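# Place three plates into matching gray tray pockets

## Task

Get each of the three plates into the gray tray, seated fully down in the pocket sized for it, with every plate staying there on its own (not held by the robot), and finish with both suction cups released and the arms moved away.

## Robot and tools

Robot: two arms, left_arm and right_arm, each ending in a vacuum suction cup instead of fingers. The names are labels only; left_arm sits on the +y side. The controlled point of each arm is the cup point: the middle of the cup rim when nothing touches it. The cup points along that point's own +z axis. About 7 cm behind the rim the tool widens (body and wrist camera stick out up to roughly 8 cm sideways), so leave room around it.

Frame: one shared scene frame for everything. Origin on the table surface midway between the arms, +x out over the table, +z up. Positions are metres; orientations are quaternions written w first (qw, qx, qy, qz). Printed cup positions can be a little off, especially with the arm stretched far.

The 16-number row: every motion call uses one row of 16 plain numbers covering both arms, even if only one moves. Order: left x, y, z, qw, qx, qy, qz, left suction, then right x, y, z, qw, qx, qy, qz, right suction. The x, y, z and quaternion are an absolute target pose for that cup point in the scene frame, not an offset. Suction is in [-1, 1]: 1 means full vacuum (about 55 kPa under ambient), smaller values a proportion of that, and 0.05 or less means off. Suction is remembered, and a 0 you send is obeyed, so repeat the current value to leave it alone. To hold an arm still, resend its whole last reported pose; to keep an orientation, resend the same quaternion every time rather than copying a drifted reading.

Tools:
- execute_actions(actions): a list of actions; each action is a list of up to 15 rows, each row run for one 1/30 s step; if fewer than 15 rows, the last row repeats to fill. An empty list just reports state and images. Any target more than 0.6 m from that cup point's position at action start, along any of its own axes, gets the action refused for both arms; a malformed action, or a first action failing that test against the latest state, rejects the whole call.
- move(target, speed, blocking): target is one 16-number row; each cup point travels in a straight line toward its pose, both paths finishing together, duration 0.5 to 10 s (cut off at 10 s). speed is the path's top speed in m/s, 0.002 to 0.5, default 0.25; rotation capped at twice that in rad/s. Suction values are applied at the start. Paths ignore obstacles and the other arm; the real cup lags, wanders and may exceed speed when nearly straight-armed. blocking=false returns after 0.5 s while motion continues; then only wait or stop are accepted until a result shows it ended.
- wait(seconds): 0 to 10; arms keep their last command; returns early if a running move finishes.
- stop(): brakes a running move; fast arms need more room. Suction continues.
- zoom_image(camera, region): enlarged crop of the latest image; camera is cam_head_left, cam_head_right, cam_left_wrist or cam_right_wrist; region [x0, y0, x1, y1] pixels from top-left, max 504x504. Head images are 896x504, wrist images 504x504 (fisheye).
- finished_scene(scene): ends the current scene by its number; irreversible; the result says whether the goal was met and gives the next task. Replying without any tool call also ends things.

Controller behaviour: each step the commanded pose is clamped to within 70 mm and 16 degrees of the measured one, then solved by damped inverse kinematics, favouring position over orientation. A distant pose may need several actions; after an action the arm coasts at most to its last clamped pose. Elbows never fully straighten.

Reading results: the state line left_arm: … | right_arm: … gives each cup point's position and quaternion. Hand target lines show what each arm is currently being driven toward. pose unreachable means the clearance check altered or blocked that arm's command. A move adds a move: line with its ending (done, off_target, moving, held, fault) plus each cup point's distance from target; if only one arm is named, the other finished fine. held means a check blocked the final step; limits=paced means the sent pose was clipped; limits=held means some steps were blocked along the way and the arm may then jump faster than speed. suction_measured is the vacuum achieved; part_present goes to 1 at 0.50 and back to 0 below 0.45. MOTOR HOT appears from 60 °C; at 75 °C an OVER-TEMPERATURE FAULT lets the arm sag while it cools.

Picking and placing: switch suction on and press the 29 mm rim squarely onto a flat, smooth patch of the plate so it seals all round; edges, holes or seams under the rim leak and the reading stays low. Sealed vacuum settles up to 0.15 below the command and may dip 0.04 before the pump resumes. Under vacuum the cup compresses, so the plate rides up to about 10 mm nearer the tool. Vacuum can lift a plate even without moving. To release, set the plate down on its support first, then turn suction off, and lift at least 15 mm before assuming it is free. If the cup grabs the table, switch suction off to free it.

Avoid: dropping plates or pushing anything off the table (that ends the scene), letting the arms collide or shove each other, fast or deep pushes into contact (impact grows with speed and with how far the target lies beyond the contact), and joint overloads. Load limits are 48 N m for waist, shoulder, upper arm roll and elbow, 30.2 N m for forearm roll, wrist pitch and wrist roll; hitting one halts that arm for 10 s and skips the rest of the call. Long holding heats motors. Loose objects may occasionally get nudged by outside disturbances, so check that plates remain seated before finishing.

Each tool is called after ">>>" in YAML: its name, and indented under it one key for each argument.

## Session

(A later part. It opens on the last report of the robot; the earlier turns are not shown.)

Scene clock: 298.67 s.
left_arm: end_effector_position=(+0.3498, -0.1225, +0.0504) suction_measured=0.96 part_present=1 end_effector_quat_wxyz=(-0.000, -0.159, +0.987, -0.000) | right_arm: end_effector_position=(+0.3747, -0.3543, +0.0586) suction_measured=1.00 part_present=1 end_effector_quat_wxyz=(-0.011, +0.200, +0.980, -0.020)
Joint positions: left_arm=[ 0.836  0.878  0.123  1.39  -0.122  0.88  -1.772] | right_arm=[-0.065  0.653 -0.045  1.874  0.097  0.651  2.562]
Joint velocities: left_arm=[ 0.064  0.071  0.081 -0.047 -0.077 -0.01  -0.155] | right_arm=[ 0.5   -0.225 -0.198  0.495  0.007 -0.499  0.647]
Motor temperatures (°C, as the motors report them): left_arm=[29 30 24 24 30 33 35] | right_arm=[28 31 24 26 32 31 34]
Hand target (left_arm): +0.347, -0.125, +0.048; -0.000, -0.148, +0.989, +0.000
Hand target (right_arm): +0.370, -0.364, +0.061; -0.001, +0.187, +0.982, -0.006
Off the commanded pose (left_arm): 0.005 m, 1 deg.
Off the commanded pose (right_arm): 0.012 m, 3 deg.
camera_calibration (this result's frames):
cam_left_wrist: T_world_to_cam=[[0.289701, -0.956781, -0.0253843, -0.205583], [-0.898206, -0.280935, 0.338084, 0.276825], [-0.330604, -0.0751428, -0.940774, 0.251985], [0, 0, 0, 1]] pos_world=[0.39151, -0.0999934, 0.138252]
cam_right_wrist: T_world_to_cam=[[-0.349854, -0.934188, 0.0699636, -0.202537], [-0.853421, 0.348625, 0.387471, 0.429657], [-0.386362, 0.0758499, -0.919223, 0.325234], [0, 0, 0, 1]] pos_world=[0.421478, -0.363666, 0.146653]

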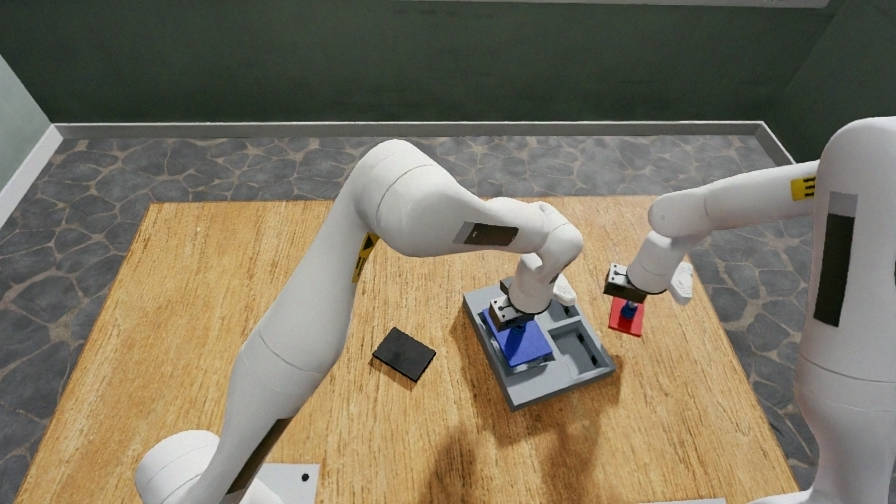

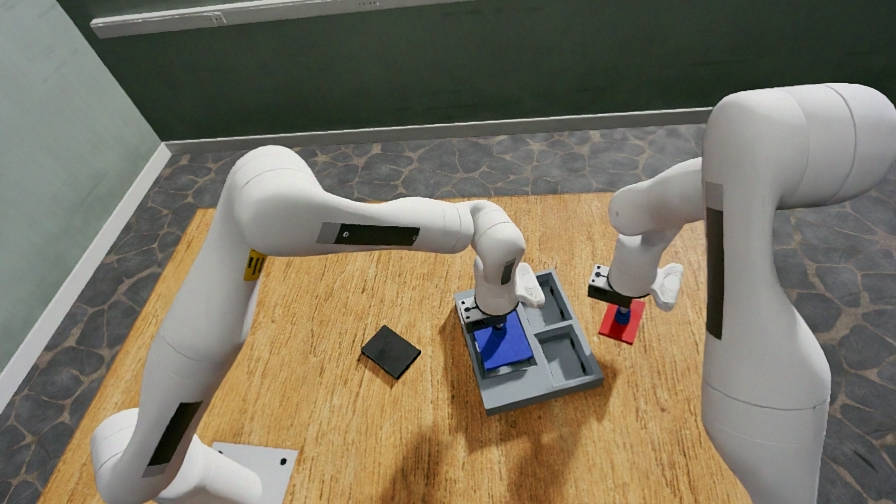

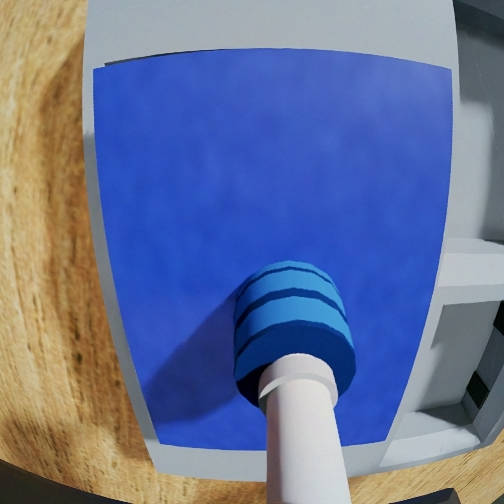

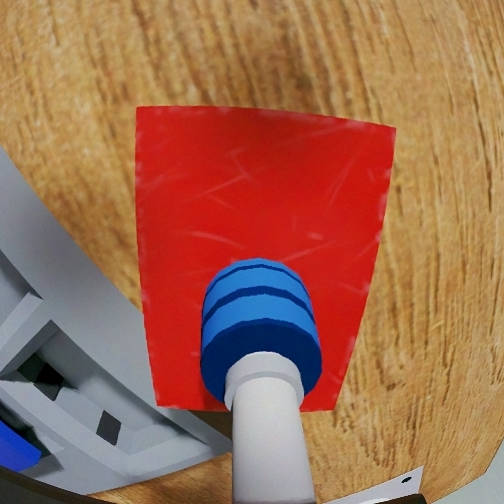

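>>> execute_actions:
  actions: []

>>> zoom_image:
  camera: "cam_left_wrist"
  region: [60, 20, 180, 140]

>>> zoom_image:
  camera: "cam_left_wrist"
  region: [370, 20, 490, 140]

Scene clock: 373.17 s.
left_arm: end_effector_position=(+0.3469, -0.1255, +0.0481) suction_measured=0.96 part_present=1 end_effector_quat_wxyz=(-0.000, -0.148, +0.989, +0.000) | right_arm: end_effector_position=(+0.3696, -0.3638, +0.0605) suction_measured=0.98 part_present=1 end_effector_quat_wxyz=(-0.001, +0.187, +0.982, -0.006)
Joint positions: left_arm=[ 0.842  0.885  0.128  1.386 -0.128  0.879 -1.783] | right_arm=[-0.01   0.629 -0.071  1.918  0.092  0.602  2.625]
Joint velocities: left_arm=[ 0.001  0.     0.001 -0.    -0.001 -0.001  0.   ] | right_arm=[-0.     0.     0.     0.     0.     0.    -0.002]
Motor temperatures (°C, as the motors report them): left_arm=[29 31 24 24 30 33 35] | right_arm=[28 30 24 26 32 31 34]
Hand target (left_arm): +0.347, -0.125, +0.048; -0.000, -0.148, +0.989, +0.000
Hand target (right_arm): +0.370, -0.364, +0.061; -0.001, +0.187, +0.982, -0.006
Off the commanded pose (left_arm): 0.001 m, 0 deg.
Off the commanded pose (right_arm): 0.001 m, 1 deg.
camera_calibration (this result's frames):
cam_left_wrist: T_world_to_cam=[[0.268353, -0.962959, -0.0263992, -0.200944], [-0.904255, -0.261253, 0.337743, 0.278775], [-0.33213, -0.0667628, -0.940868, 0.250263], [0, 0, 0, 1]] pos_world=[0.389127, -0.103962, 0.136005]
cam_right_wrist: T_world_to_cam=[[-0.326262, -0.944499, 0.0383909, -0.223896], [-0.872043, 0.316411, 0.373398, 0.423902], [-0.364821, 0.088347, -0.926877, 0.322855], [0, 0, 0, 1]] pos_world=[0.414397, -0.37412, 0.149558]

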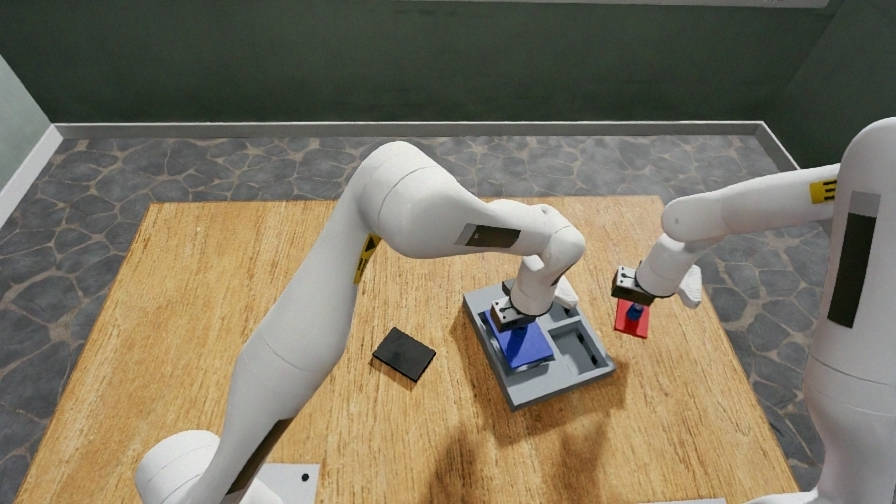

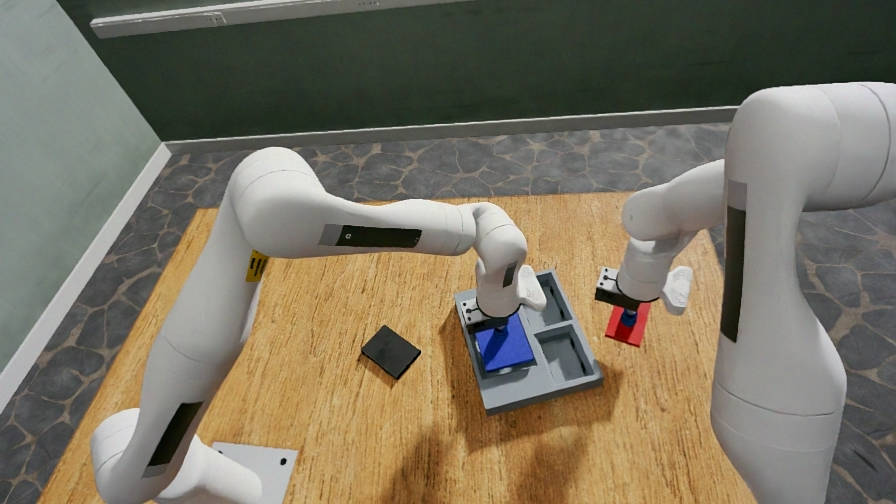

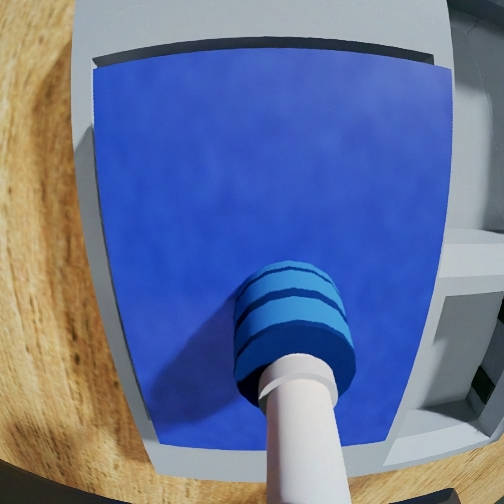

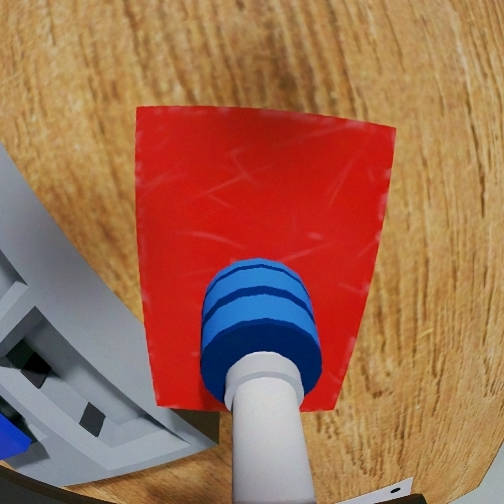

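Region (60, 20, 180, 140) of cam_left_wrist's 504x504 image, scaled by 4.200, with more detail than that image has.

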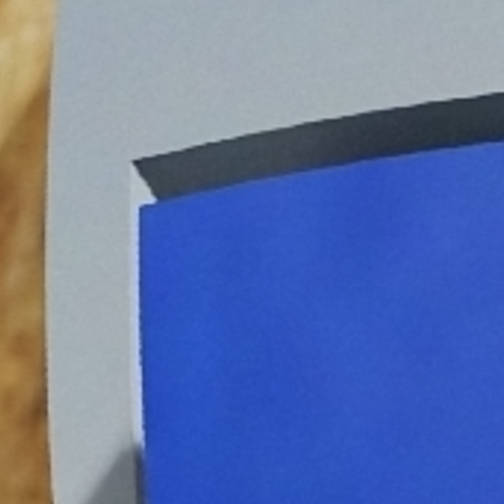

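Region (370, 20, 490, 140) of cam_left_wrist's 504x504 image, scaled by 4.200, with more detail than that image has.

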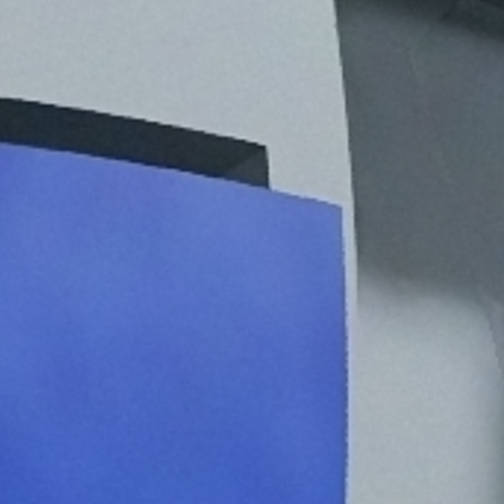

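>>> execute_actions:
  actions:
    - [[0.3469,-0.1253,0.0479,0,-0.1476,0.9890,0,1,0.3695,-0.3637,0.0605,0,0.1855,0.9826,0,1],[0.3469,-0.1247,0.0474,0,-0.1473,0.9891,0,1,0.3693,-0.3635,0.0604,0,0.1824,0.9832,0,1],[0.3468,-0.1240,0.0467,0,-0.1469,0.9891,0,1,0.3689,-0.3632,0.0604,0,0.1773,0.9842,0,1],[0.3468,-0.1232,0.0456,0,-0.1465,0.9892,0,1,0.3684,-0.3627,0.0603,0,0.1700,0.9854,0,1],[0.3467,-0.1226,0.0443,0,-0.1462,0.9893,0,1,0.3677,-0.3621,0.0602,0,0.1611,0.9869,0,1],[0.3467,-0.1224,0.0428,0,-0.1461,0.9893,0,1,0.3669,-0.3614,0.06,0,0.1502,0.9887,0,1],[0.3467,-0.1224,0.0410,0,-0.1461,0.9893,0,1,0.3660,-0.3606,0.0598,0,0.1378,0.9905,0,1],[0.3467,-0.1224,0.0390,0,-0.1461,0.9893,0,1,0.3650,-0.3597,0.0597,0,0.1239,0.9923,0,1],[0.3467,-0.1224,0.0368,0,-0.1461,0.9893,0,1,0.3638,-0.3587,0.0594,0,0.1085,0.9941,0,1],[0.3467,-0.1224,0.0344,0,-0.1461,0.9893,0,1,0.3626,-0.3576,0.0592,0,0.0922,0.9957,0,1],[0.3467,-0.1224,0.0319,0,-0.1461,0.9893,0,1,0.3614,-0.3565,0.059,0,0.0748,0.9972,0,1],[0.3467,-0.1224,0.0293,0,-0.1461,0.9893,0,1,0.3600,-0.3553,0.0588,0,0.0567,0.9984,0,1],[0.3467,-0.1224,0.0267,0,-0.1461,0.9893,0,1,0.3587,-0.3541,0.0585,0,0.0380,0.9993,0,1],[0.3467,-0.1224,0.024,0,-0.1461,0.9893,0,1,0.3573,-0.3529,0.0583,0,0.0192,0.9998,0,1],[0.3467,-0.1224,0.0213,0,-0.1461,0.9893,0,1,0.3559,-0.3517,0.058,0,0.0003,1,0,1]]
    - [[0.3467,-0.1224,0.0187,0,-0.1461,0.9893,0,1,0.3546,-0.3505,0.0577,0,-0.0183,0.9998,0,1],[0.3467,-0.1224,0.0161,0,-0.1461,0.9893,0,1,0.3532,-0.3493,0.0575,0,-0.0365,0.9993,0,1],[0.3467,-0.1224,0.0136,0,-0.1461,0.9893,0,1,0.3520,-0.3482,0.0573,0,-0.0539,0.9985,0,1],[0.3467,-0.1224,0.0112,0,-0.1461,0.9893,0,1,0.3508,-0.3471,0.0571,0,-0.0703,0.9975,0,1],[0.3467,-0.1224,0.0090,0,-0.1461,0.9893,0,1,0.3496,-0.3461,0.0568,0,-0.0858,0.9963,0,1],[0.3467,-0.1224,0.0070,0,-0.1461,0.9893,0,1,0.3486,-0.3452,0.0567,0,-0.0997,0.9950,0,1],[0.3467,-0.1224,0.0052,0,-0.1461,0.9893,0,1,0.3477,-0.3444,0.0565,0,-0.1122,0.9937,0,1],[0.3467,-0.1224,0.0037,0,-0.1461,0.9893,0,1,0.3469,-0.3437,0.0563,0,-0.1231,0.9924,0,1],[0.3467,-0.1224,0.0024,0,-0.1461,0.9893,0,1,0.3462,-0.3431,0.0562,0,-0.1321,0.9912,0,1],[0.3467,-0.1224,0.0013,0,-0.1461,0.9893,0,1,0.3457,-0.3426,0.0561,0,-0.1393,0.9902,0,1],[0.3467,-0.1224,0.0006,0,-0.1461,0.9893,0,1,0.3453,-0.3423,0.0561,0,-0.1445,0.9895,0,1],[0.3467,-0.1224,0.0001,0,-0.1461,0.9893,0,1,0.3451,-0.3421,0.056,0,-0.1476,0.9890,0,1],[0.3467,-0.1224,0.0,0,-0.1461,0.9893,0,1,0.345,-0.342,0.056,0,-0.1487,0.9889,0,1]]

Scene clock: 450.80 s.
left_arm: end_effector_position=(+0.3471, -0.1224, +0.0029) suction_measured=0.96 part_present=1 end_effector_quat_wxyz=(+0.001, -0.146, +0.989, -0.000) | right_arm: end_effector_position=(+0.3455, -0.3420, +0.0561) suction_measured=0.98 part_present=1 end_effector_quat_wxyz=(+0.000, -0.143, +0.990, -0.001)
Joint positions: left_arm=[ 0.844  0.953  0.118  1.414 -0.137  0.781 -1.781] | right_arm=[ 0.067  0.615 -0.249  2.     0.276  0.558  3.057]
Joint velocities: left_arm=[ 0.002 -0.    -0.001  0.004 -0.002 -0.007  0.002] | right_arm=[ 0.049  0.002 -0.074  0.017  0.036 -0.004  0.155]
Motor temperatures (°C, as the motors report them): left_arm=[29 31 24 24 30 33 35] | right_arm=[28 30 24 26 32 31 34]
Hand target (left_arm): +0.347, -0.122, -0.000; -0.000, -0.146, +0.989, -0.000
Hand target (right_arm): +0.345, -0.342, +0.056; +0.000, -0.149, +0.989, -0.000
Off the commanded pose (left_arm): 0.003 m, 0 deg.
Off the commanded pose (right_arm): 0.001 m, 1 deg.
camera_calibration (this result's frames):
cam_left_wrist: T_world_to_cam=[[0.264976, -0.963928, -0.0251022, -0.198186], [-0.905759, -0.257746, 0.336403, 0.295976], [-0.330738, -0.0664021, -0.941384, 0.207545], [0, 0, 0, 1]] pos_world=[0.38924, -0.100969, 0.0908378]
cam_right_wrist: T_world_to_cam=[[0.323627, -0.945727, 0.0294284, -0.435429], [-0.881146, -0.289903, 0.373547, 0.193464], [-0.344743, -0.146821, -0.927144, 0.220731], [0, 0, 0, 1]] pos_world=[0.387482, -0.323304, 0.145195]

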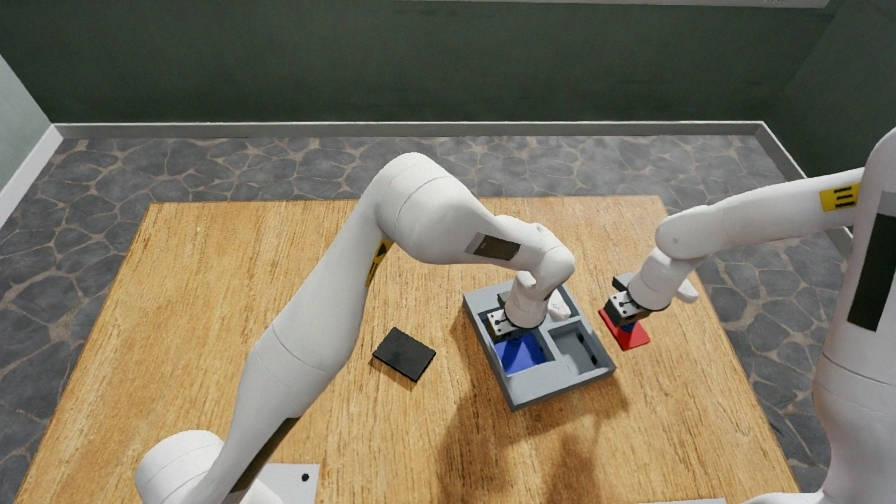

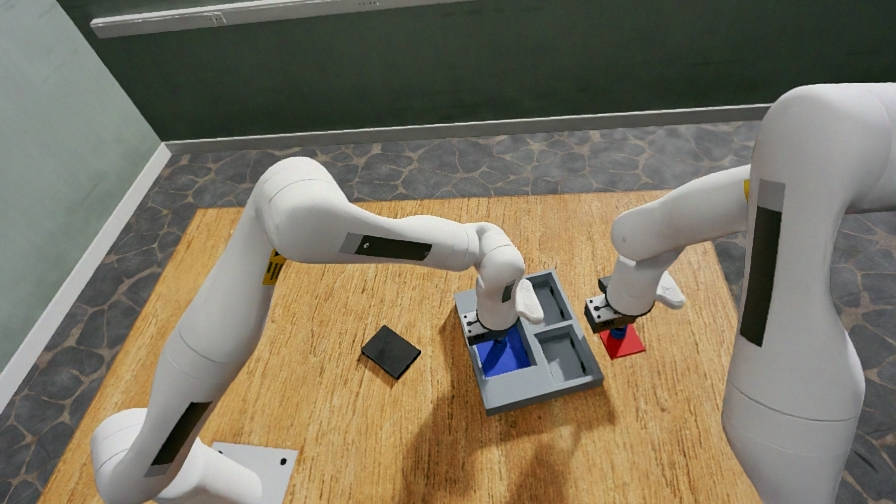

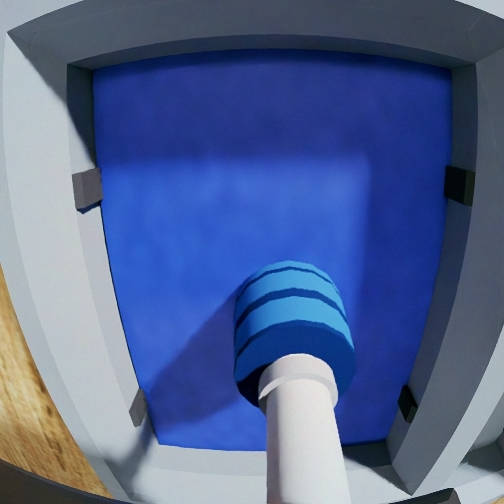

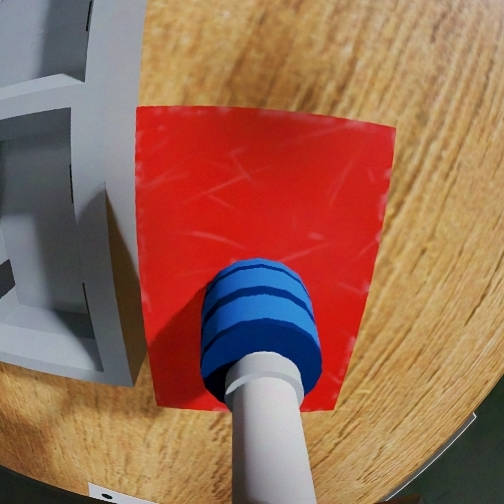

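>>> execute_actions:
  actions: []

>>> zoom_image:
  camera: "cam_right_wrist"
  region: [20, 50, 160, 190]

>>> zoom_image:
  camera: "cam_right_wrist"
  region: [30, 280, 170, 420]

Scene clock: 459.20 s.
left_arm: end_effector_position=(+0.3471, -0.1224, +0.0029) suction_measured=0.96 part_present=1 end_effector_quat_wxyz=(+0.001, -0.146, +0.989, -0.001) | right_arm: end_effector_position=(+0.3451, -0.3420, +0.0561) suction_measured=0.99 part_present=1 end_effector_quat_wxyz=(+0.000, -0.149, +0.989, -0.000)
Joint positions: left_arm=[ 0.844  0.953  0.118  1.415 -0.137  0.78  -1.781] | right_arm=[ 0.072  0.615 -0.254  2.001  0.278  0.558  3.068]
Joint velocities: left_arm=[ 0.    -0.    -0.     0.     0.    -0.001  0.001] | right_arm=[-0.     0.    -0.    -0.     0.     0.001  0.001]
Motor temperatures (°C, as the motors report them): left_arm=[29 31 24 24 30 33 35] | right_arm=[28 29 24 26 32 31 34]
Hand target (left_arm): +0.347, -0.122, -0.000; -0.000, -0.146, +0.989, -0.000
Hand target (right_arm): +0.345, -0.342, +0.056; +0.000, -0.149, +0.989, -0.000
Off the commanded pose (left_arm): 0.003 m, 0 deg.
Off the commanded pose (right_arm): 0.000 m, 0 deg.
camera_calibration (this result's frames):
cam_left_wrist: T_world_to_cam=[[0.264924, -0.963952, -0.0247108, -0.198193], [-0.905896, -0.257586, 0.336157, 0.296052], [-0.330404, -0.0666708, -0.941482, 0.207395], [0, 0, 0, 1]] pos_world=[0.389223, -0.100963, 0.0908409]
cam_right_wrist: T_world_to_cam=[[0.334833, -0.941875, 0.0275495, -0.43771], [-0.877504, -0.301029, 0.373321, 0.188019], [-0.343328, -0.149175, -0.927293, 0.219245], [0, 0, 0, 1]] pos_world=[0.38682, -0.322963, 0.145172]

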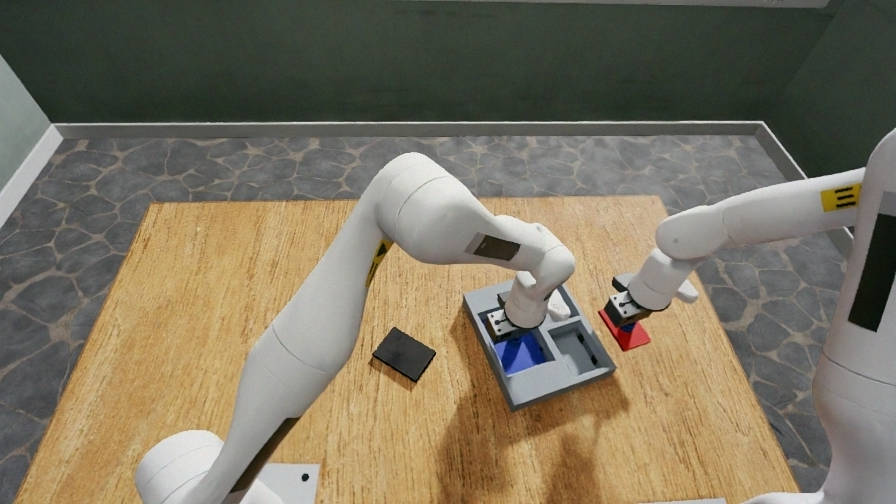

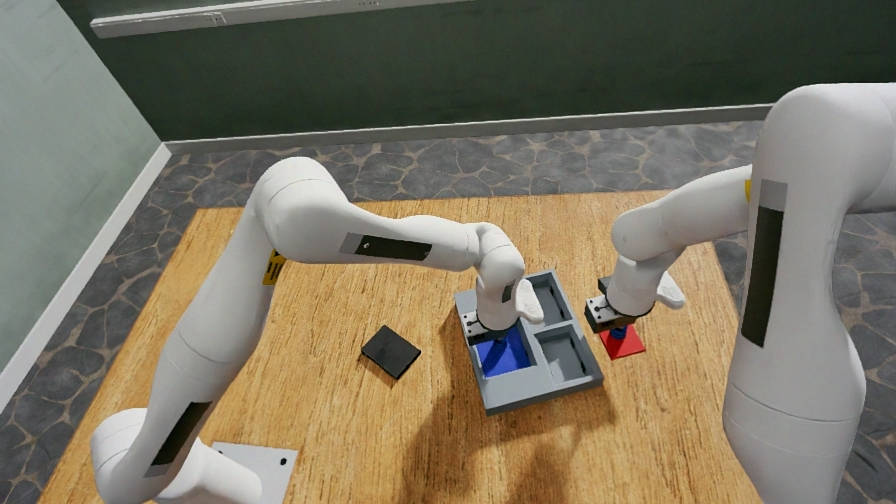

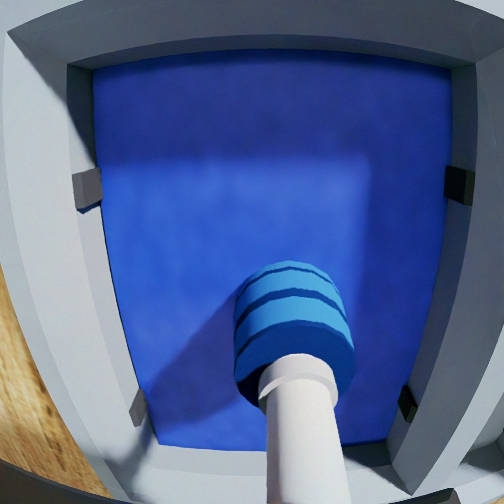

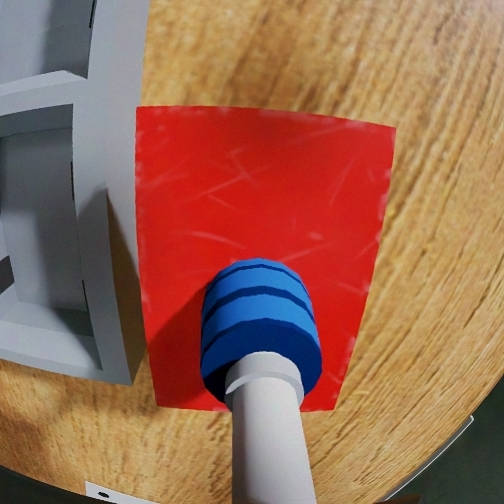

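Region (20, 50, 160, 190) of cam_right_wrist's 504x504 image, scaled by 3.600, with more detail than that image has.

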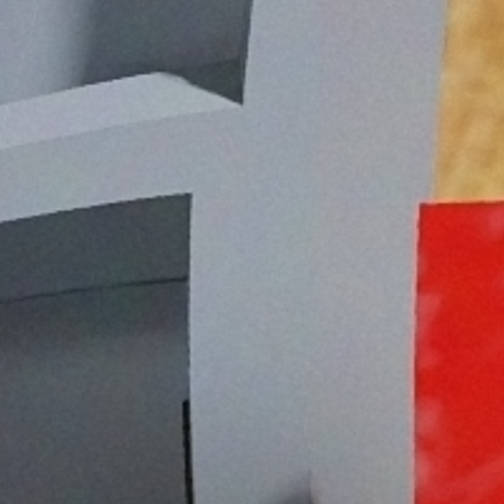

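Region (30, 280, 170, 420) of cam_right_wrist's 504x504 image, scaled by 3.600, with more detail than that image has.

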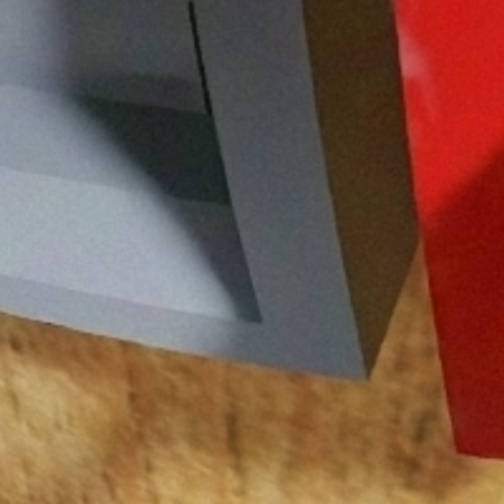

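>>> execute_actions:
  actions:
    - [[0.3467,-0.1224,0.002,0,-0.1461,0.9893,0,0,0.345,-0.342,0.056,0,-0.1487,0.9889,0,1],[0.3467,-0.1224,0.003,0,-0.1461,0.9893,0,0,0.345,-0.342,0.056,0,-0.1487,0.9889,0,1],[0.3467,-0.1224,0.0038,0,-0.1461,0.9893,0,0,0.345,-0.342,0.056,0,-0.1487,0.9889,0,1],[0.3467,-0.1224,0.0063,0,-0.1461,0.9893,0,0,0.345,-0.342,0.056,0,-0.1487,0.9889,0,1],[0.3467,-0.1224,0.0102,0,-0.1461,0.9893,0,0,0.345,-0.342,0.056,0,-0.1487,0.9889,0,1],[0.3467,-0.1224,0.0153,0,-0.1461,0.9893,0,0,0.345,-0.342,0.056,0,-0.1487,0.9889,0,1],[0.3467,-0.1224,0.0212,0,-0.1461,0.9893,0,0,0.345,-0.342,0.056,0,-0.1487,0.9889,0,1],[0.3467,-0.1219,0.0275,0,-0.1469,0.9891,0,0,0.345,-0.342,0.056,0,-0.1487,0.9889,0,1],[0.3466,-0.1202,0.0338,0,-0.1492,0.9888,0,0,0.345,-0.342,0.056,0,-0.1487,0.9889,0,1],[0.3464,-0.1175,0.0398,0,-0.1532,0.9882,0,0,0.3449,-0.3418,0.056,0,-0.1487,0.9889,0,1],[0.3462,-0.1137,0.0448,0,-0.1585,0.9874,0,0,0.3447,-0.3410,0.0559,0,-0.1487,0.9889,0,1],[0.3459,-0.1090,0.0487,0,-0.1654,0.9862,0,0,0.3443,-0.3398,0.0558,0,-0.1487,0.9889,0,1],[0.3456,-0.1032,0.0512,0,-0.1736,0.9848,0,0,0.3437,-0.3381,0.0557,0,-0.1487,0.9889,0,1],[0.3452,-0.0966,0.052,0,-0.1833,0.9831,0,0,0.3429,-0.3359,0.0555,0,-0.1487,0.9889,0,1],[0.3447,-0.0891,0.052,0,-0.1939,0.9810,0,0,0.3421,-0.3333,0.0553,0,-0.1487,0.9889,0,1]]
    - [[0.3443,-0.0808,0.052,0,-0.2057,0.9786,0,0,0.3411,-0.3303,0.0551,0,-0.1487,0.9889,0,1],[0.3437,-0.0719,0.052,0,-0.2185,0.9758,0,0,0.3399,-0.3270,0.0548,0,-0.1487,0.9889,0,1],[0.3432,-0.0623,0.052,0,-0.2321,0.9727,0,0,0.3386,-0.3232,0.0545,0,-0.1487,0.9889,0,1],[0.3426,-0.0522,0.052,0,-0.2465,0.9691,0,0,0.3373,-0.3192,0.0542,0,-0.1487,0.9889,0,1],[0.3419,-0.0417,0.052,0,-0.2612,0.9653,0,0,0.3358,-0.3148,0.0539,0,-0.1487,0.9889,0,1],[0.3413,-0.0309,0.052,0,-0.2765,0.9610,0,0,0.3343,-0.3103,0.0535,0,-0.1487,0.9889,0,1],[0.3407,-0.0198,0.052,0,-0.2919,0.9565,0,0,0.3326,-0.3055,0.0532,0,-0.1487,0.9889,0,1],[0.3400,-0.0087,0.052,0,-0.3074,0.9516,0,0,0.3310,-0.3006,0.0528,0,-0.1487,0.9889,0,1],[0.3393,0.0024,0.052,0,-0.3228,0.9465,0,0,0.3293,-0.2956,0.0524,0,-0.1487,0.9889,0,1],[0.3387,0.0135,0.0517,0,-0.3379,0.9412,0,0,0.3276,-0.2906,0.052,0,-0.1487,0.9889,0,1],[0.3381,0.0243,0.0510,0,-0.3528,0.9357,0,0,0.3259,-0.2856,0.0516,0,-0.1487,0.9889,0,1],[0.3374,0.0348,0.0497,0,-0.3670,0.9302,0,0,0.3242,-0.2806,0.0512,0,-0.1487,0.9889,0,1],[0.3368,0.0449,0.0479,0,-0.3807,0.9247,0,0,0.3226,-0.2757,0.0508,0,-0.1487,0.9889,0,1],[0.3363,0.0545,0.0457,0,-0.3936,0.9193,0,0,0.3209,-0.2709,0.0505,0,-0.1487,0.9889,0,1],[0.3357,0.0634,0.0431,0,-0.4056,0.9140,0,0,0.3194,-0.2664,0.0501,0,-0.1487,0.9889,0,1]]
    - [[0.3353,0.0717,0.0403,0,-0.4166,0.9091,0,0,0.3179,-0.2620,0.0498,0,-0.1487,0.9889,0,1],[0.3348,0.0792,0.0371,0,-0.4264,0.9045,0,0,0.3166,-0.2580,0.0495,0,-0.1487,0.9889,0,1],[0.3344,0.0858,0.0337,0,-0.4352,0.9003,0,0,0.3153,-0.2542,0.0492,0,-0.1487,0.9889,0,1],[0.3341,0.0916,0.0303,0,-0.4428,0.8966,0,0,0.3141,-0.2509,0.0489,0,-0.1487,0.9889,0,1],[0.3338,0.0963,0.0267,0,-0.4490,0.8935,0,0,0.3131,-0.2479,0.0487,0,-0.1487,0.9889,0,1],[0.3336,0.1001,0.0233,0,-0.4538,0.8911,0,0,0.3123,-0.2453,0.0485,0,-0.1487,0.9889,0,1],[0.3334,0.1028,0.0199,0,-0.4574,0.8893,0,0,0.3115,-0.2431,0.0483,0,-0.1487,0.9889,0,1],[0.3333,0.1045,0.0168,0,-0.4594,0.8882,0,0,0.3109,-0.2414,0.0482,0,-0.1487,0.9889,0,1],[0.3333,0.1050,0.0139,0,-0.4602,0.8878,0,0,0.3105,-0.2402,0.0481,0,-0.1487,0.9889,0,1],[0.3333,0.1050,0.0113,0,-0.4602,0.8878,0,0,0.3103,-0.2394,0.048,0,-0.1487,0.9889,0,1],[0.3333,0.1050,0.0091,0,-0.4602,0.8878,0,0,0.3102,-0.2392,0.048,0,-0.1487,0.9889,0,1],[0.3333,0.1050,0.0073,0,-0.4602,0.8878,0,0,0.3102,-0.2392,0.048,0,-0.1487,0.9889,0,1],[0.3333,0.1050,0.0059,0,-0.4602,0.8878,0,0,0.3102,-0.2392,0.048,0,-0.1487,0.9889,0,1],[0.3333,0.1050,0.0050,0,-0.4602,0.8878,0,1,0.3102,-0.2392,0.048,0,-0.1487,0.9889,0,1],[0.3333,0.1050,0.0046,0,-0.4602,0.8878,0,1,0.3102,-0.2392,0.048,0,-0.1487,0.9889,0,1]]

Scene clock: 541.27 s.
left_arm: end_effector_position=(+0.3331, +0.1043, +0.0091) suction_measured=0.05 part_present=0 end_effector_quat_wxyz=(+0.000, -0.459, +0.888, +0.002) | right_arm: end_effector_position=(+0.3107, -0.2408, +0.0481) suction_measured=0.99 part_present=1 end_effector_quat_wxyz=(-0.000, -0.147, +0.989, +0.000)
Joint positions: left_arm=[ 0.616  0.698 -0.023  2.082  0.034  0.366 -1.565] | right_arm=[-0.222  0.61  -0.223  2.058  0.268  0.5    2.798]
Joint velocities: left_arm=[-0.065  0.113  0.045  0.078  0.032 -0.256 -0.045] | right_arm=[-0.04   0.002  0.006  0.     0.008 -0.002 -0.032]
Motor temperatures (°C, as the motors report them): left_arm=[29 31 24 24 30 33 35] | right_arm=[28 29 24 26 32 31 34]
Hand target (left_arm): +0.334, +0.105, +0.005; +0.000, -0.460, +0.888, +0.000
Hand target (right_arm): +0.310, -0.239, +0.048; +0.000, -0.149, +0.989, -0.000
Off the commanded pose (left_arm): 0.005 m, 0 deg.
Off the commanded pose (right_arm): 0.002 m, 0 deg.
camera_calibration (this result's frames):
cam_left_wrist: T_world_to_cam=[[0.800189, -0.598983, -0.0302711, -0.192108], [-0.556594, -0.760466, 0.334506, 0.275768], [-0.223384, -0.25082, -0.941907, 0.207292], [0, 0, 0, 1]] pos_world=[0.353519, 0.146635, 0.0971889]
cam_right_wrist: T_world_to_cam=[[0.332488, -0.94272, 0.0270442, -0.33016], [-0.878076, -0.298971, 0.373629, 0.191962], [-0.344142, -0.147974, -0.927184, 0.215656], [0, 0, 0, 1]] pos_world=[0.352548, -0.221946, 0.137159]

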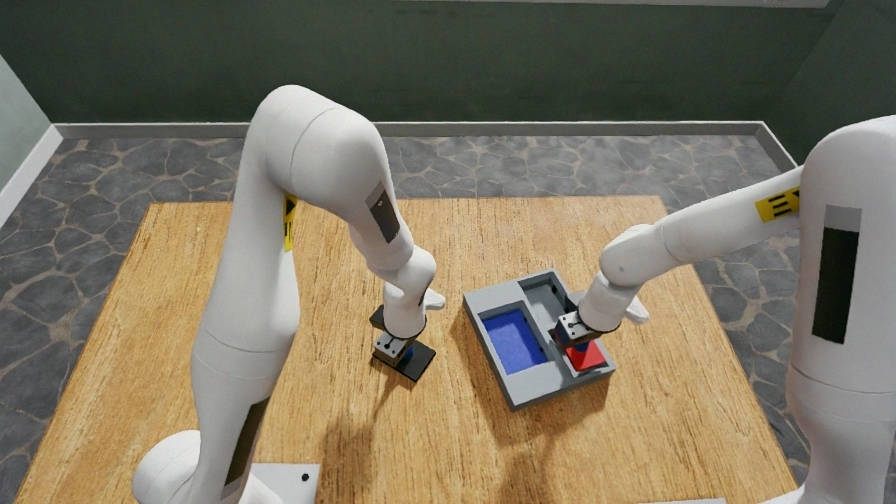

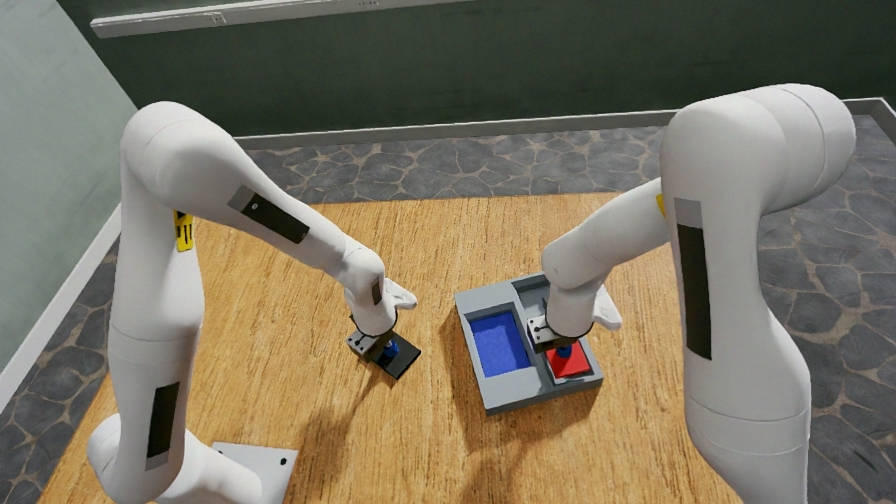

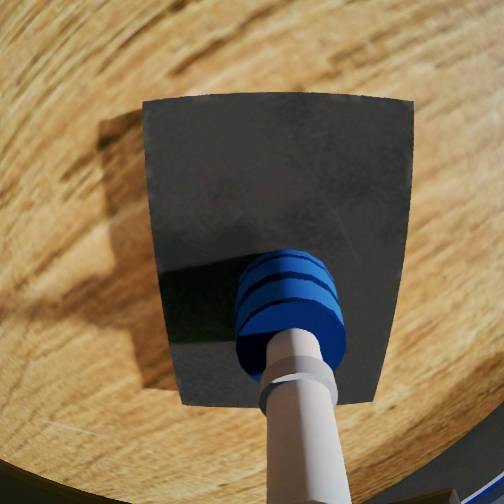

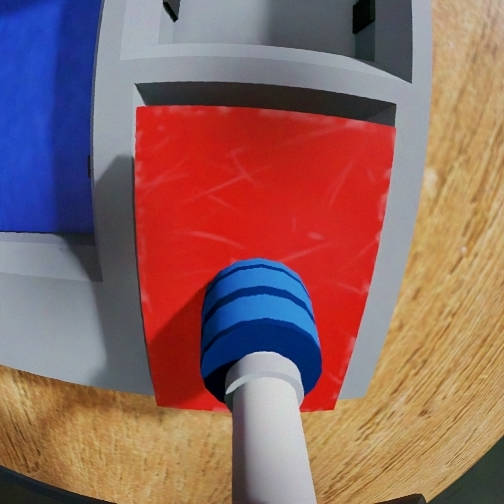

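>>> execute_actions:
  actions: []

>>> zoom_image:
  camera: "cam_right_wrist"
  region: [100, 40, 200, 140]

>>> zoom_image:
  camera: "cam_right_wrist"
  region: [340, 60, 440, 160]

Scene clock: 551.00 s.
left_arm: end_effector_position=(+0.3338, +0.1051, +0.0048) suction_measured=0.96 part_present=1 end_effector_quat_wxyz=(+0.000, -0.460, +0.888, +0.000) | right_arm: end_effector_position=(+0.3102, -0.2394, +0.0480) suction_measured=0.98 part_present=1 end_effector_quat_wxyz=(+0.000, -0.149, +0.989, -0.000)
Joint positions: left_arm=[ 0.609  0.708 -0.02   2.088  0.036  0.347 -1.568] | right_arm=[-0.226  0.611 -0.223  2.058  0.269  0.5    2.796]
Joint velocities: left_arm=[-0.     0.    -0.001 -0.    -0.    -0.001  0.001] | right_arm=[-0.  0.  0.  0.  0. -0.  0.]
Motor temperatures (°C, as the motors report them): left_arm=[29 31 24 24 30 33 35] | right_arm=[28 29 24 26 32 31 34]
Hand target (left_arm): +0.334, +0.105, +0.005; +0.000, -0.460, +0.888, +0.000
Hand target (right_arm): +0.310, -0.239, +0.048; +0.000, -0.149, +0.989, -0.000
Off the commanded pose (left_arm): 0.001 m, 0 deg.
Off the commanded pose (right_arm): 0.000 m, 0 deg.
camera_calibration (this result's frames):
cam_left_wrist: T_world_to_cam=[[0.802082, -0.596638, -0.0262257, -0.193186], [-0.554915, -0.760786, 0.336563, 0.277696], [-0.220758, -0.255398, -0.941296, 0.20319], [0, 0, 0, 1]] pos_world=[0.353904, 0.1479, 0.0927328]
cam_right_wrist: T_world_to_cam=[[0.334847, -0.941869, 0.0275629, -0.329216], [-0.877373, -0.300983, 0.373665, 0.191304], [-0.343648, -0.149304, -0.927154, 0.215161], [0, 0, 0, 1]] pos_world=[0.352022, -0.220375, 0.137078]

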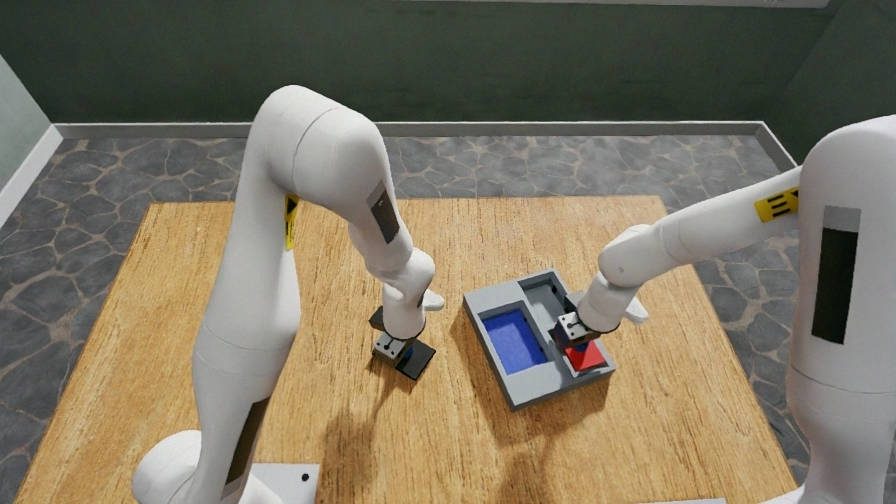

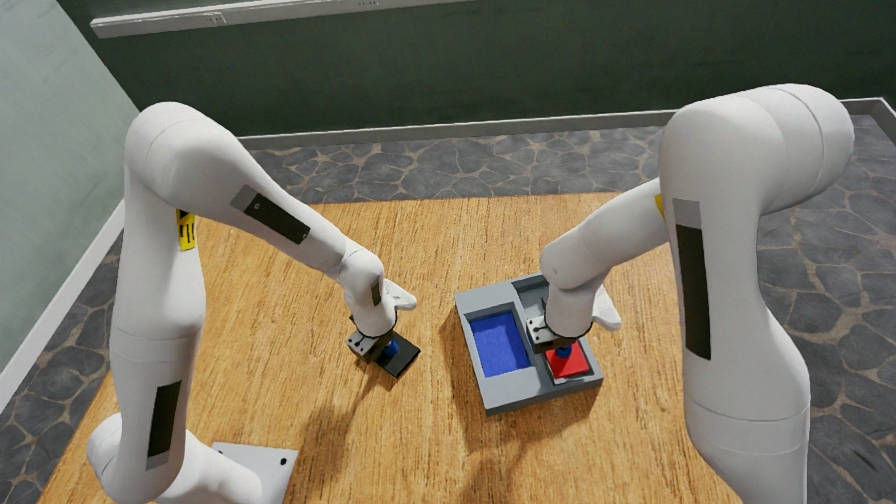

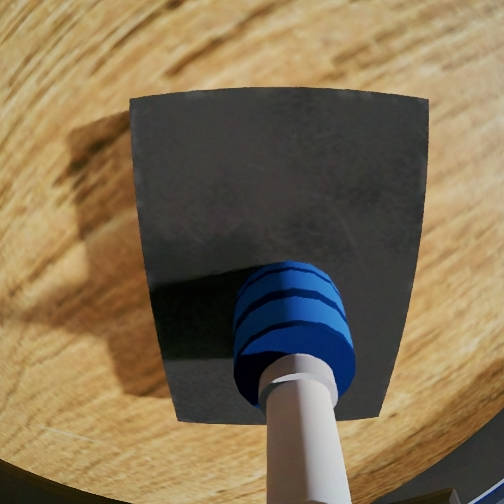

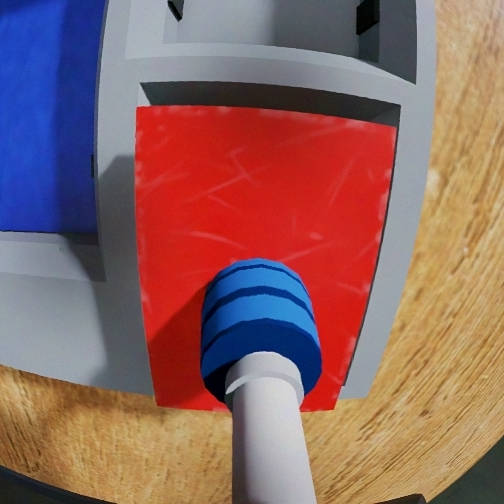

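Region (100, 40, 200, 140) of cam_right_wrist's 504x504 image, scaled by 5.040, with more detail than that image has.

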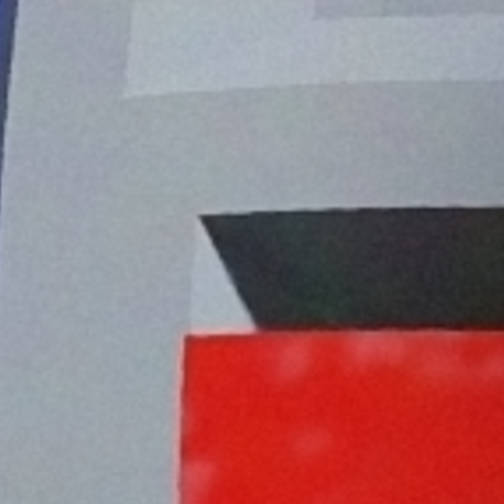

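Region (340, 60, 440, 160) of cam_right_wrist's 504x504 image, scaled by 5.040, with more detail than that image has.

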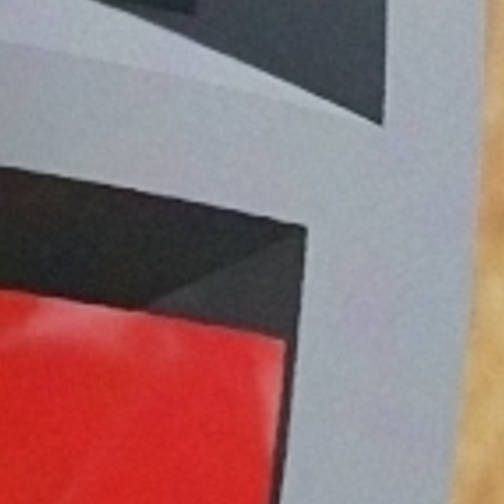

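>>> execute_actions:
  actions:
    - [[0.3336,0.105,0.0055,0,-0.4602,0.8878,0,1,0.3102,-0.2396,0.0478,0,-0.1487,0.9889,0,1],[0.3336,0.105,0.007,0,-0.4602,0.8878,0,1,0.3104,-0.24,0.0474,0,-0.1487,0.9889,0,1],[0.3336,0.105,0.0094,0,-0.4602,0.8878,0,1,0.3106,-0.2405,0.0466,0,-0.1487,0.9889,0,1],[0.3338,0.1045,0.0126,0,-0.4591,0.8884,0,1,0.3107,-0.2411,0.0456,0,-0.1487,0.9889,0,1],[0.3342,0.1029,0.0166,0,-0.4559,0.8901,0,1,0.3109,-0.2415,0.0443,0,-0.1487,0.9889,0,1],[0.3350,0.1004,0.0211,0,-0.4506,0.8927,0,1,0.3109,-0.2416,0.0427,0,-0.1487,0.9889,0,1],[0.3361,0.0969,0.0259,0,-0.4432,0.8964,0,1,0.3109,-0.2416,0.0409,0,-0.1487,0.9889,0,1],[0.3375,0.0924,0.031,0,-0.4338,0.9010,0,1,0.3109,-0.2416,0.0389,0,-0.1487,0.9889,0,1],[0.3392,0.0872,0.0361,0,-0.4226,0.9063,0,1,0.3109,-0.2416,0.0367,0,-0.1487,0.9889,0,1],[0.3411,0.0811,0.0409,0,-0.4096,0.9123,0,1,0.3109,-0.2416,0.0343,0,-0.1487,0.9889,0,1],[0.3432,0.0743,0.0454,0,-0.3951,0.9187,0,1,0.3109,-0.2416,0.0318,0,-0.1487,0.9889,0,1],[0.3455,0.0670,0.0494,0,-0.3793,0.9253,0,1,0.3109,-0.2416,0.0291,0,-0.1487,0.9889,0,1],[0.3479,0.0592,0.0526,0,-0.3623,0.9321,0,1,0.3109,-0.2416,0.0265,0,-0.1487,0.9889,0,1],[0.3505,0.0510,0.055,0,-0.3443,0.9389,0,1,0.3109,-0.2416,0.0238,0,-0.1487,0.9889,0,1],[0.3531,0.0426,0.0565,0,-0.3256,0.9455,0,1,0.3109,-0.2416,0.021,0,-0.1487,0.9889,0,1]]
    - [[0.3558,0.0340,0.057,0,-0.3065,0.9519,0,1,0.3109,-0.2416,0.0184,0,-0.1487,0.9889,0,1],[0.3585,0.0254,0.057,0,-0.2874,0.9578,0,1,0.3109,-0.2416,0.0157,0,-0.1487,0.9889,0,1],[0.3611,0.0170,0.057,0,-0.2682,0.9634,0,1,0.3109,-0.2416,0.0132,0,-0.1487,0.9889,0,1],[0.3637,0.0088,0.057,0,-0.2497,0.9683,0,1,0.3109,-0.2416,0.0108,0,-0.1487,0.9889,0,1],[0.3661,0.0010,0.057,0,-0.2319,0.9727,0,1,0.3109,-0.2416,0.0086,0,-0.1487,0.9889,0,1],[0.3684,-0.0063,0.057,0,-0.2152,0.9766,0,1,0.3109,-0.2416,0.0066,0,-0.1487,0.9889,0,1],[0.3705,-0.0131,0.057,0,-0.1997,0.9799,0,1,0.3109,-0.2416,0.0048,0,-0.1487,0.9889,0,1],[0.3724,-0.0192,0.057,0,-0.1857,0.9826,0,1,0.3109,-0.2416,0.0032,0,-0.1487,0.9889,0,1],[0.3741,-0.0244,0.057,0,-0.1735,0.9848,0,1,0.3109,-0.2416,0.0019,0,-0.1487,0.9889,0,1],[0.3755,-0.0289,0.057,0,-0.1632,0.9866,0,1,0.3109,-0.2416,0.0009,0,-0.1487,0.9889,0,1],[0.3766,-0.0324,0.057,0,-0.1551,0.9879,0,1,0.3109,-0.2416,0.0001,0,-0.1487,0.9889,0,1],[0.3774,-0.0349,0.057,0,-0.1492,0.9888,0,1,0.3109,-0.2416,-0.0003,0,-0.1487,0.9889,0,1],[0.3778,-0.0365,0.057,0,-0.1456,0.9893,0,1,0.3109,-0.2416,-0.0005,0,-0.1487,0.9889,0,1],[0.3780,-0.0370,0.057,0,-0.1444,0.9895,0,1,0.3109,-0.2416,-0.0005,0,-0.1487,0.9889,0,1]]

Scene clock: 634.20 s.
left_arm: end_effector_position=(+0.3735, -0.0267, +0.0583) suction_measured=0.96 part_present=1 end_effector_quat_wxyz=(+0.007, -0.170, +0.985, -0.007) | right_arm: end_effector_position=(+0.3118, -0.2415, +0.0026) suction_measured=1.00 part_present=1 end_effector_quat_wxyz=(+0.002, -0.148, +0.989, +0.000)
Joint positions: left_arm=[ 0.678  0.747  0.128  1.664 -0.138  0.719 -1.87 ] | right_arm=[-0.261  0.719 -0.167  2.078  0.314  0.364  2.761]
Joint velocities: left_arm=[ 0.     0.229  0.173 -0.509 -0.117  0.373 -0.383] | right_arm=[-0.013 -0.003  0.011  0.008  0.009 -0.016 -0.01 ]
Motor temperatures (°C, as the motors report them): left_arm=[29 30 24 24 30 33 35] | right_arm=[28 29 24 26 32 31 34]
Hand target (left_arm): +0.377, -0.037, +0.057; +0.002, -0.146, +0.989, -0.003
Hand target (right_arm): +0.311, -0.242, -0.000; -0.000, -0.149, +0.989, +0.000
Off the commanded pose (left_arm): 0.011 m, 3 deg.
Off the commanded pose (right_arm): 0.003 m, 0 deg.
camera_calibration (this result's frames):
cam_left_wrist: T_world_to_cam=[[0.310547, -0.95051, -0.00957843, -0.129149], [-0.897504, -0.296519, 0.326439, 0.322377], [-0.313124, -0.092778, -0.94517, 0.267685], [0, 0, 0, 1]] pos_world=[0.41326, -0.00233124, 0.146535]
cam_right_wrist: T_world_to_cam=[[0.334325, -0.942055, 0.027557, -0.330373], [-0.878758, -0.301028, 0.37036, 0.209439], [-0.340604, -0.148037, -0.928479, 0.172604], [0, 0, 0, 1]] pos_world=[0.353287, -0.222631, 0.0917952]

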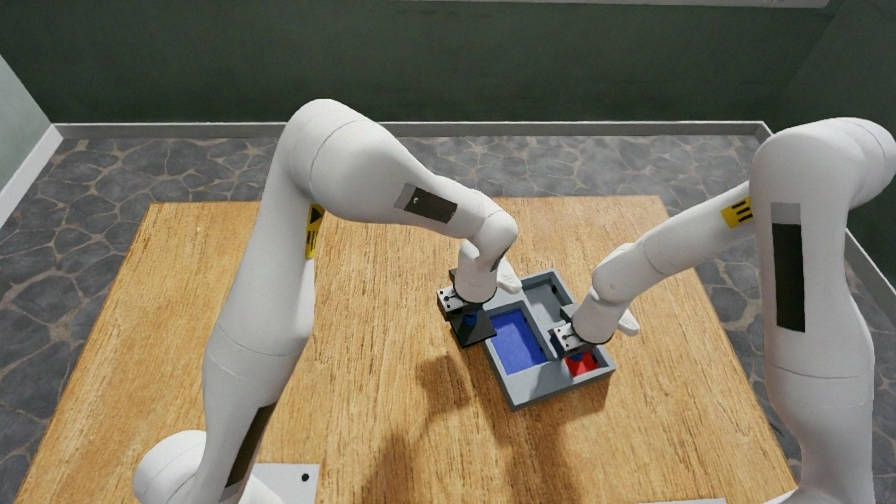

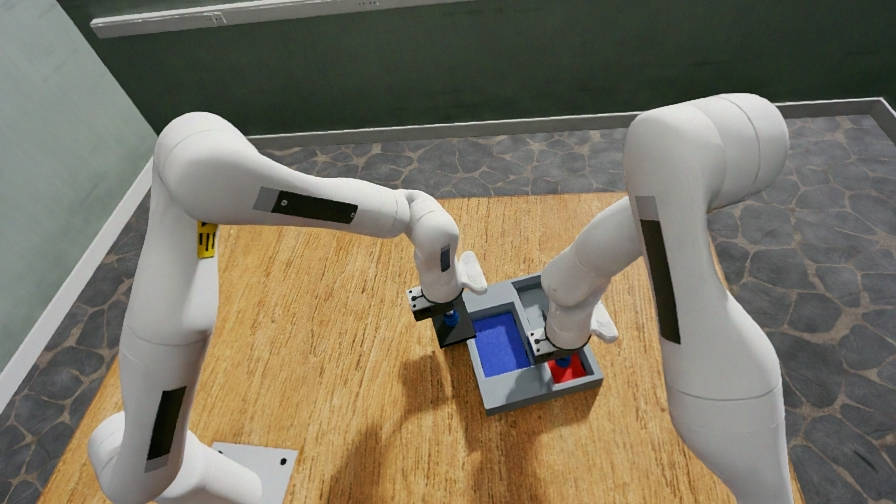

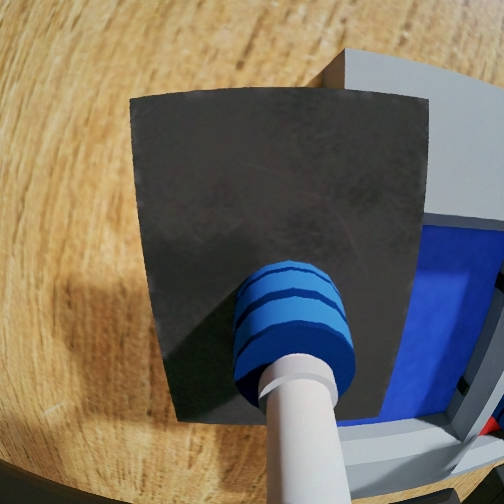

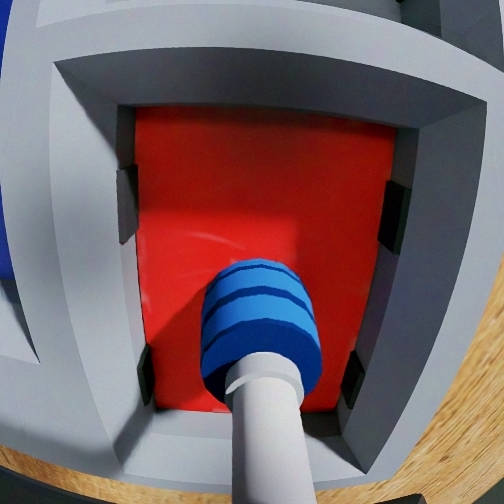

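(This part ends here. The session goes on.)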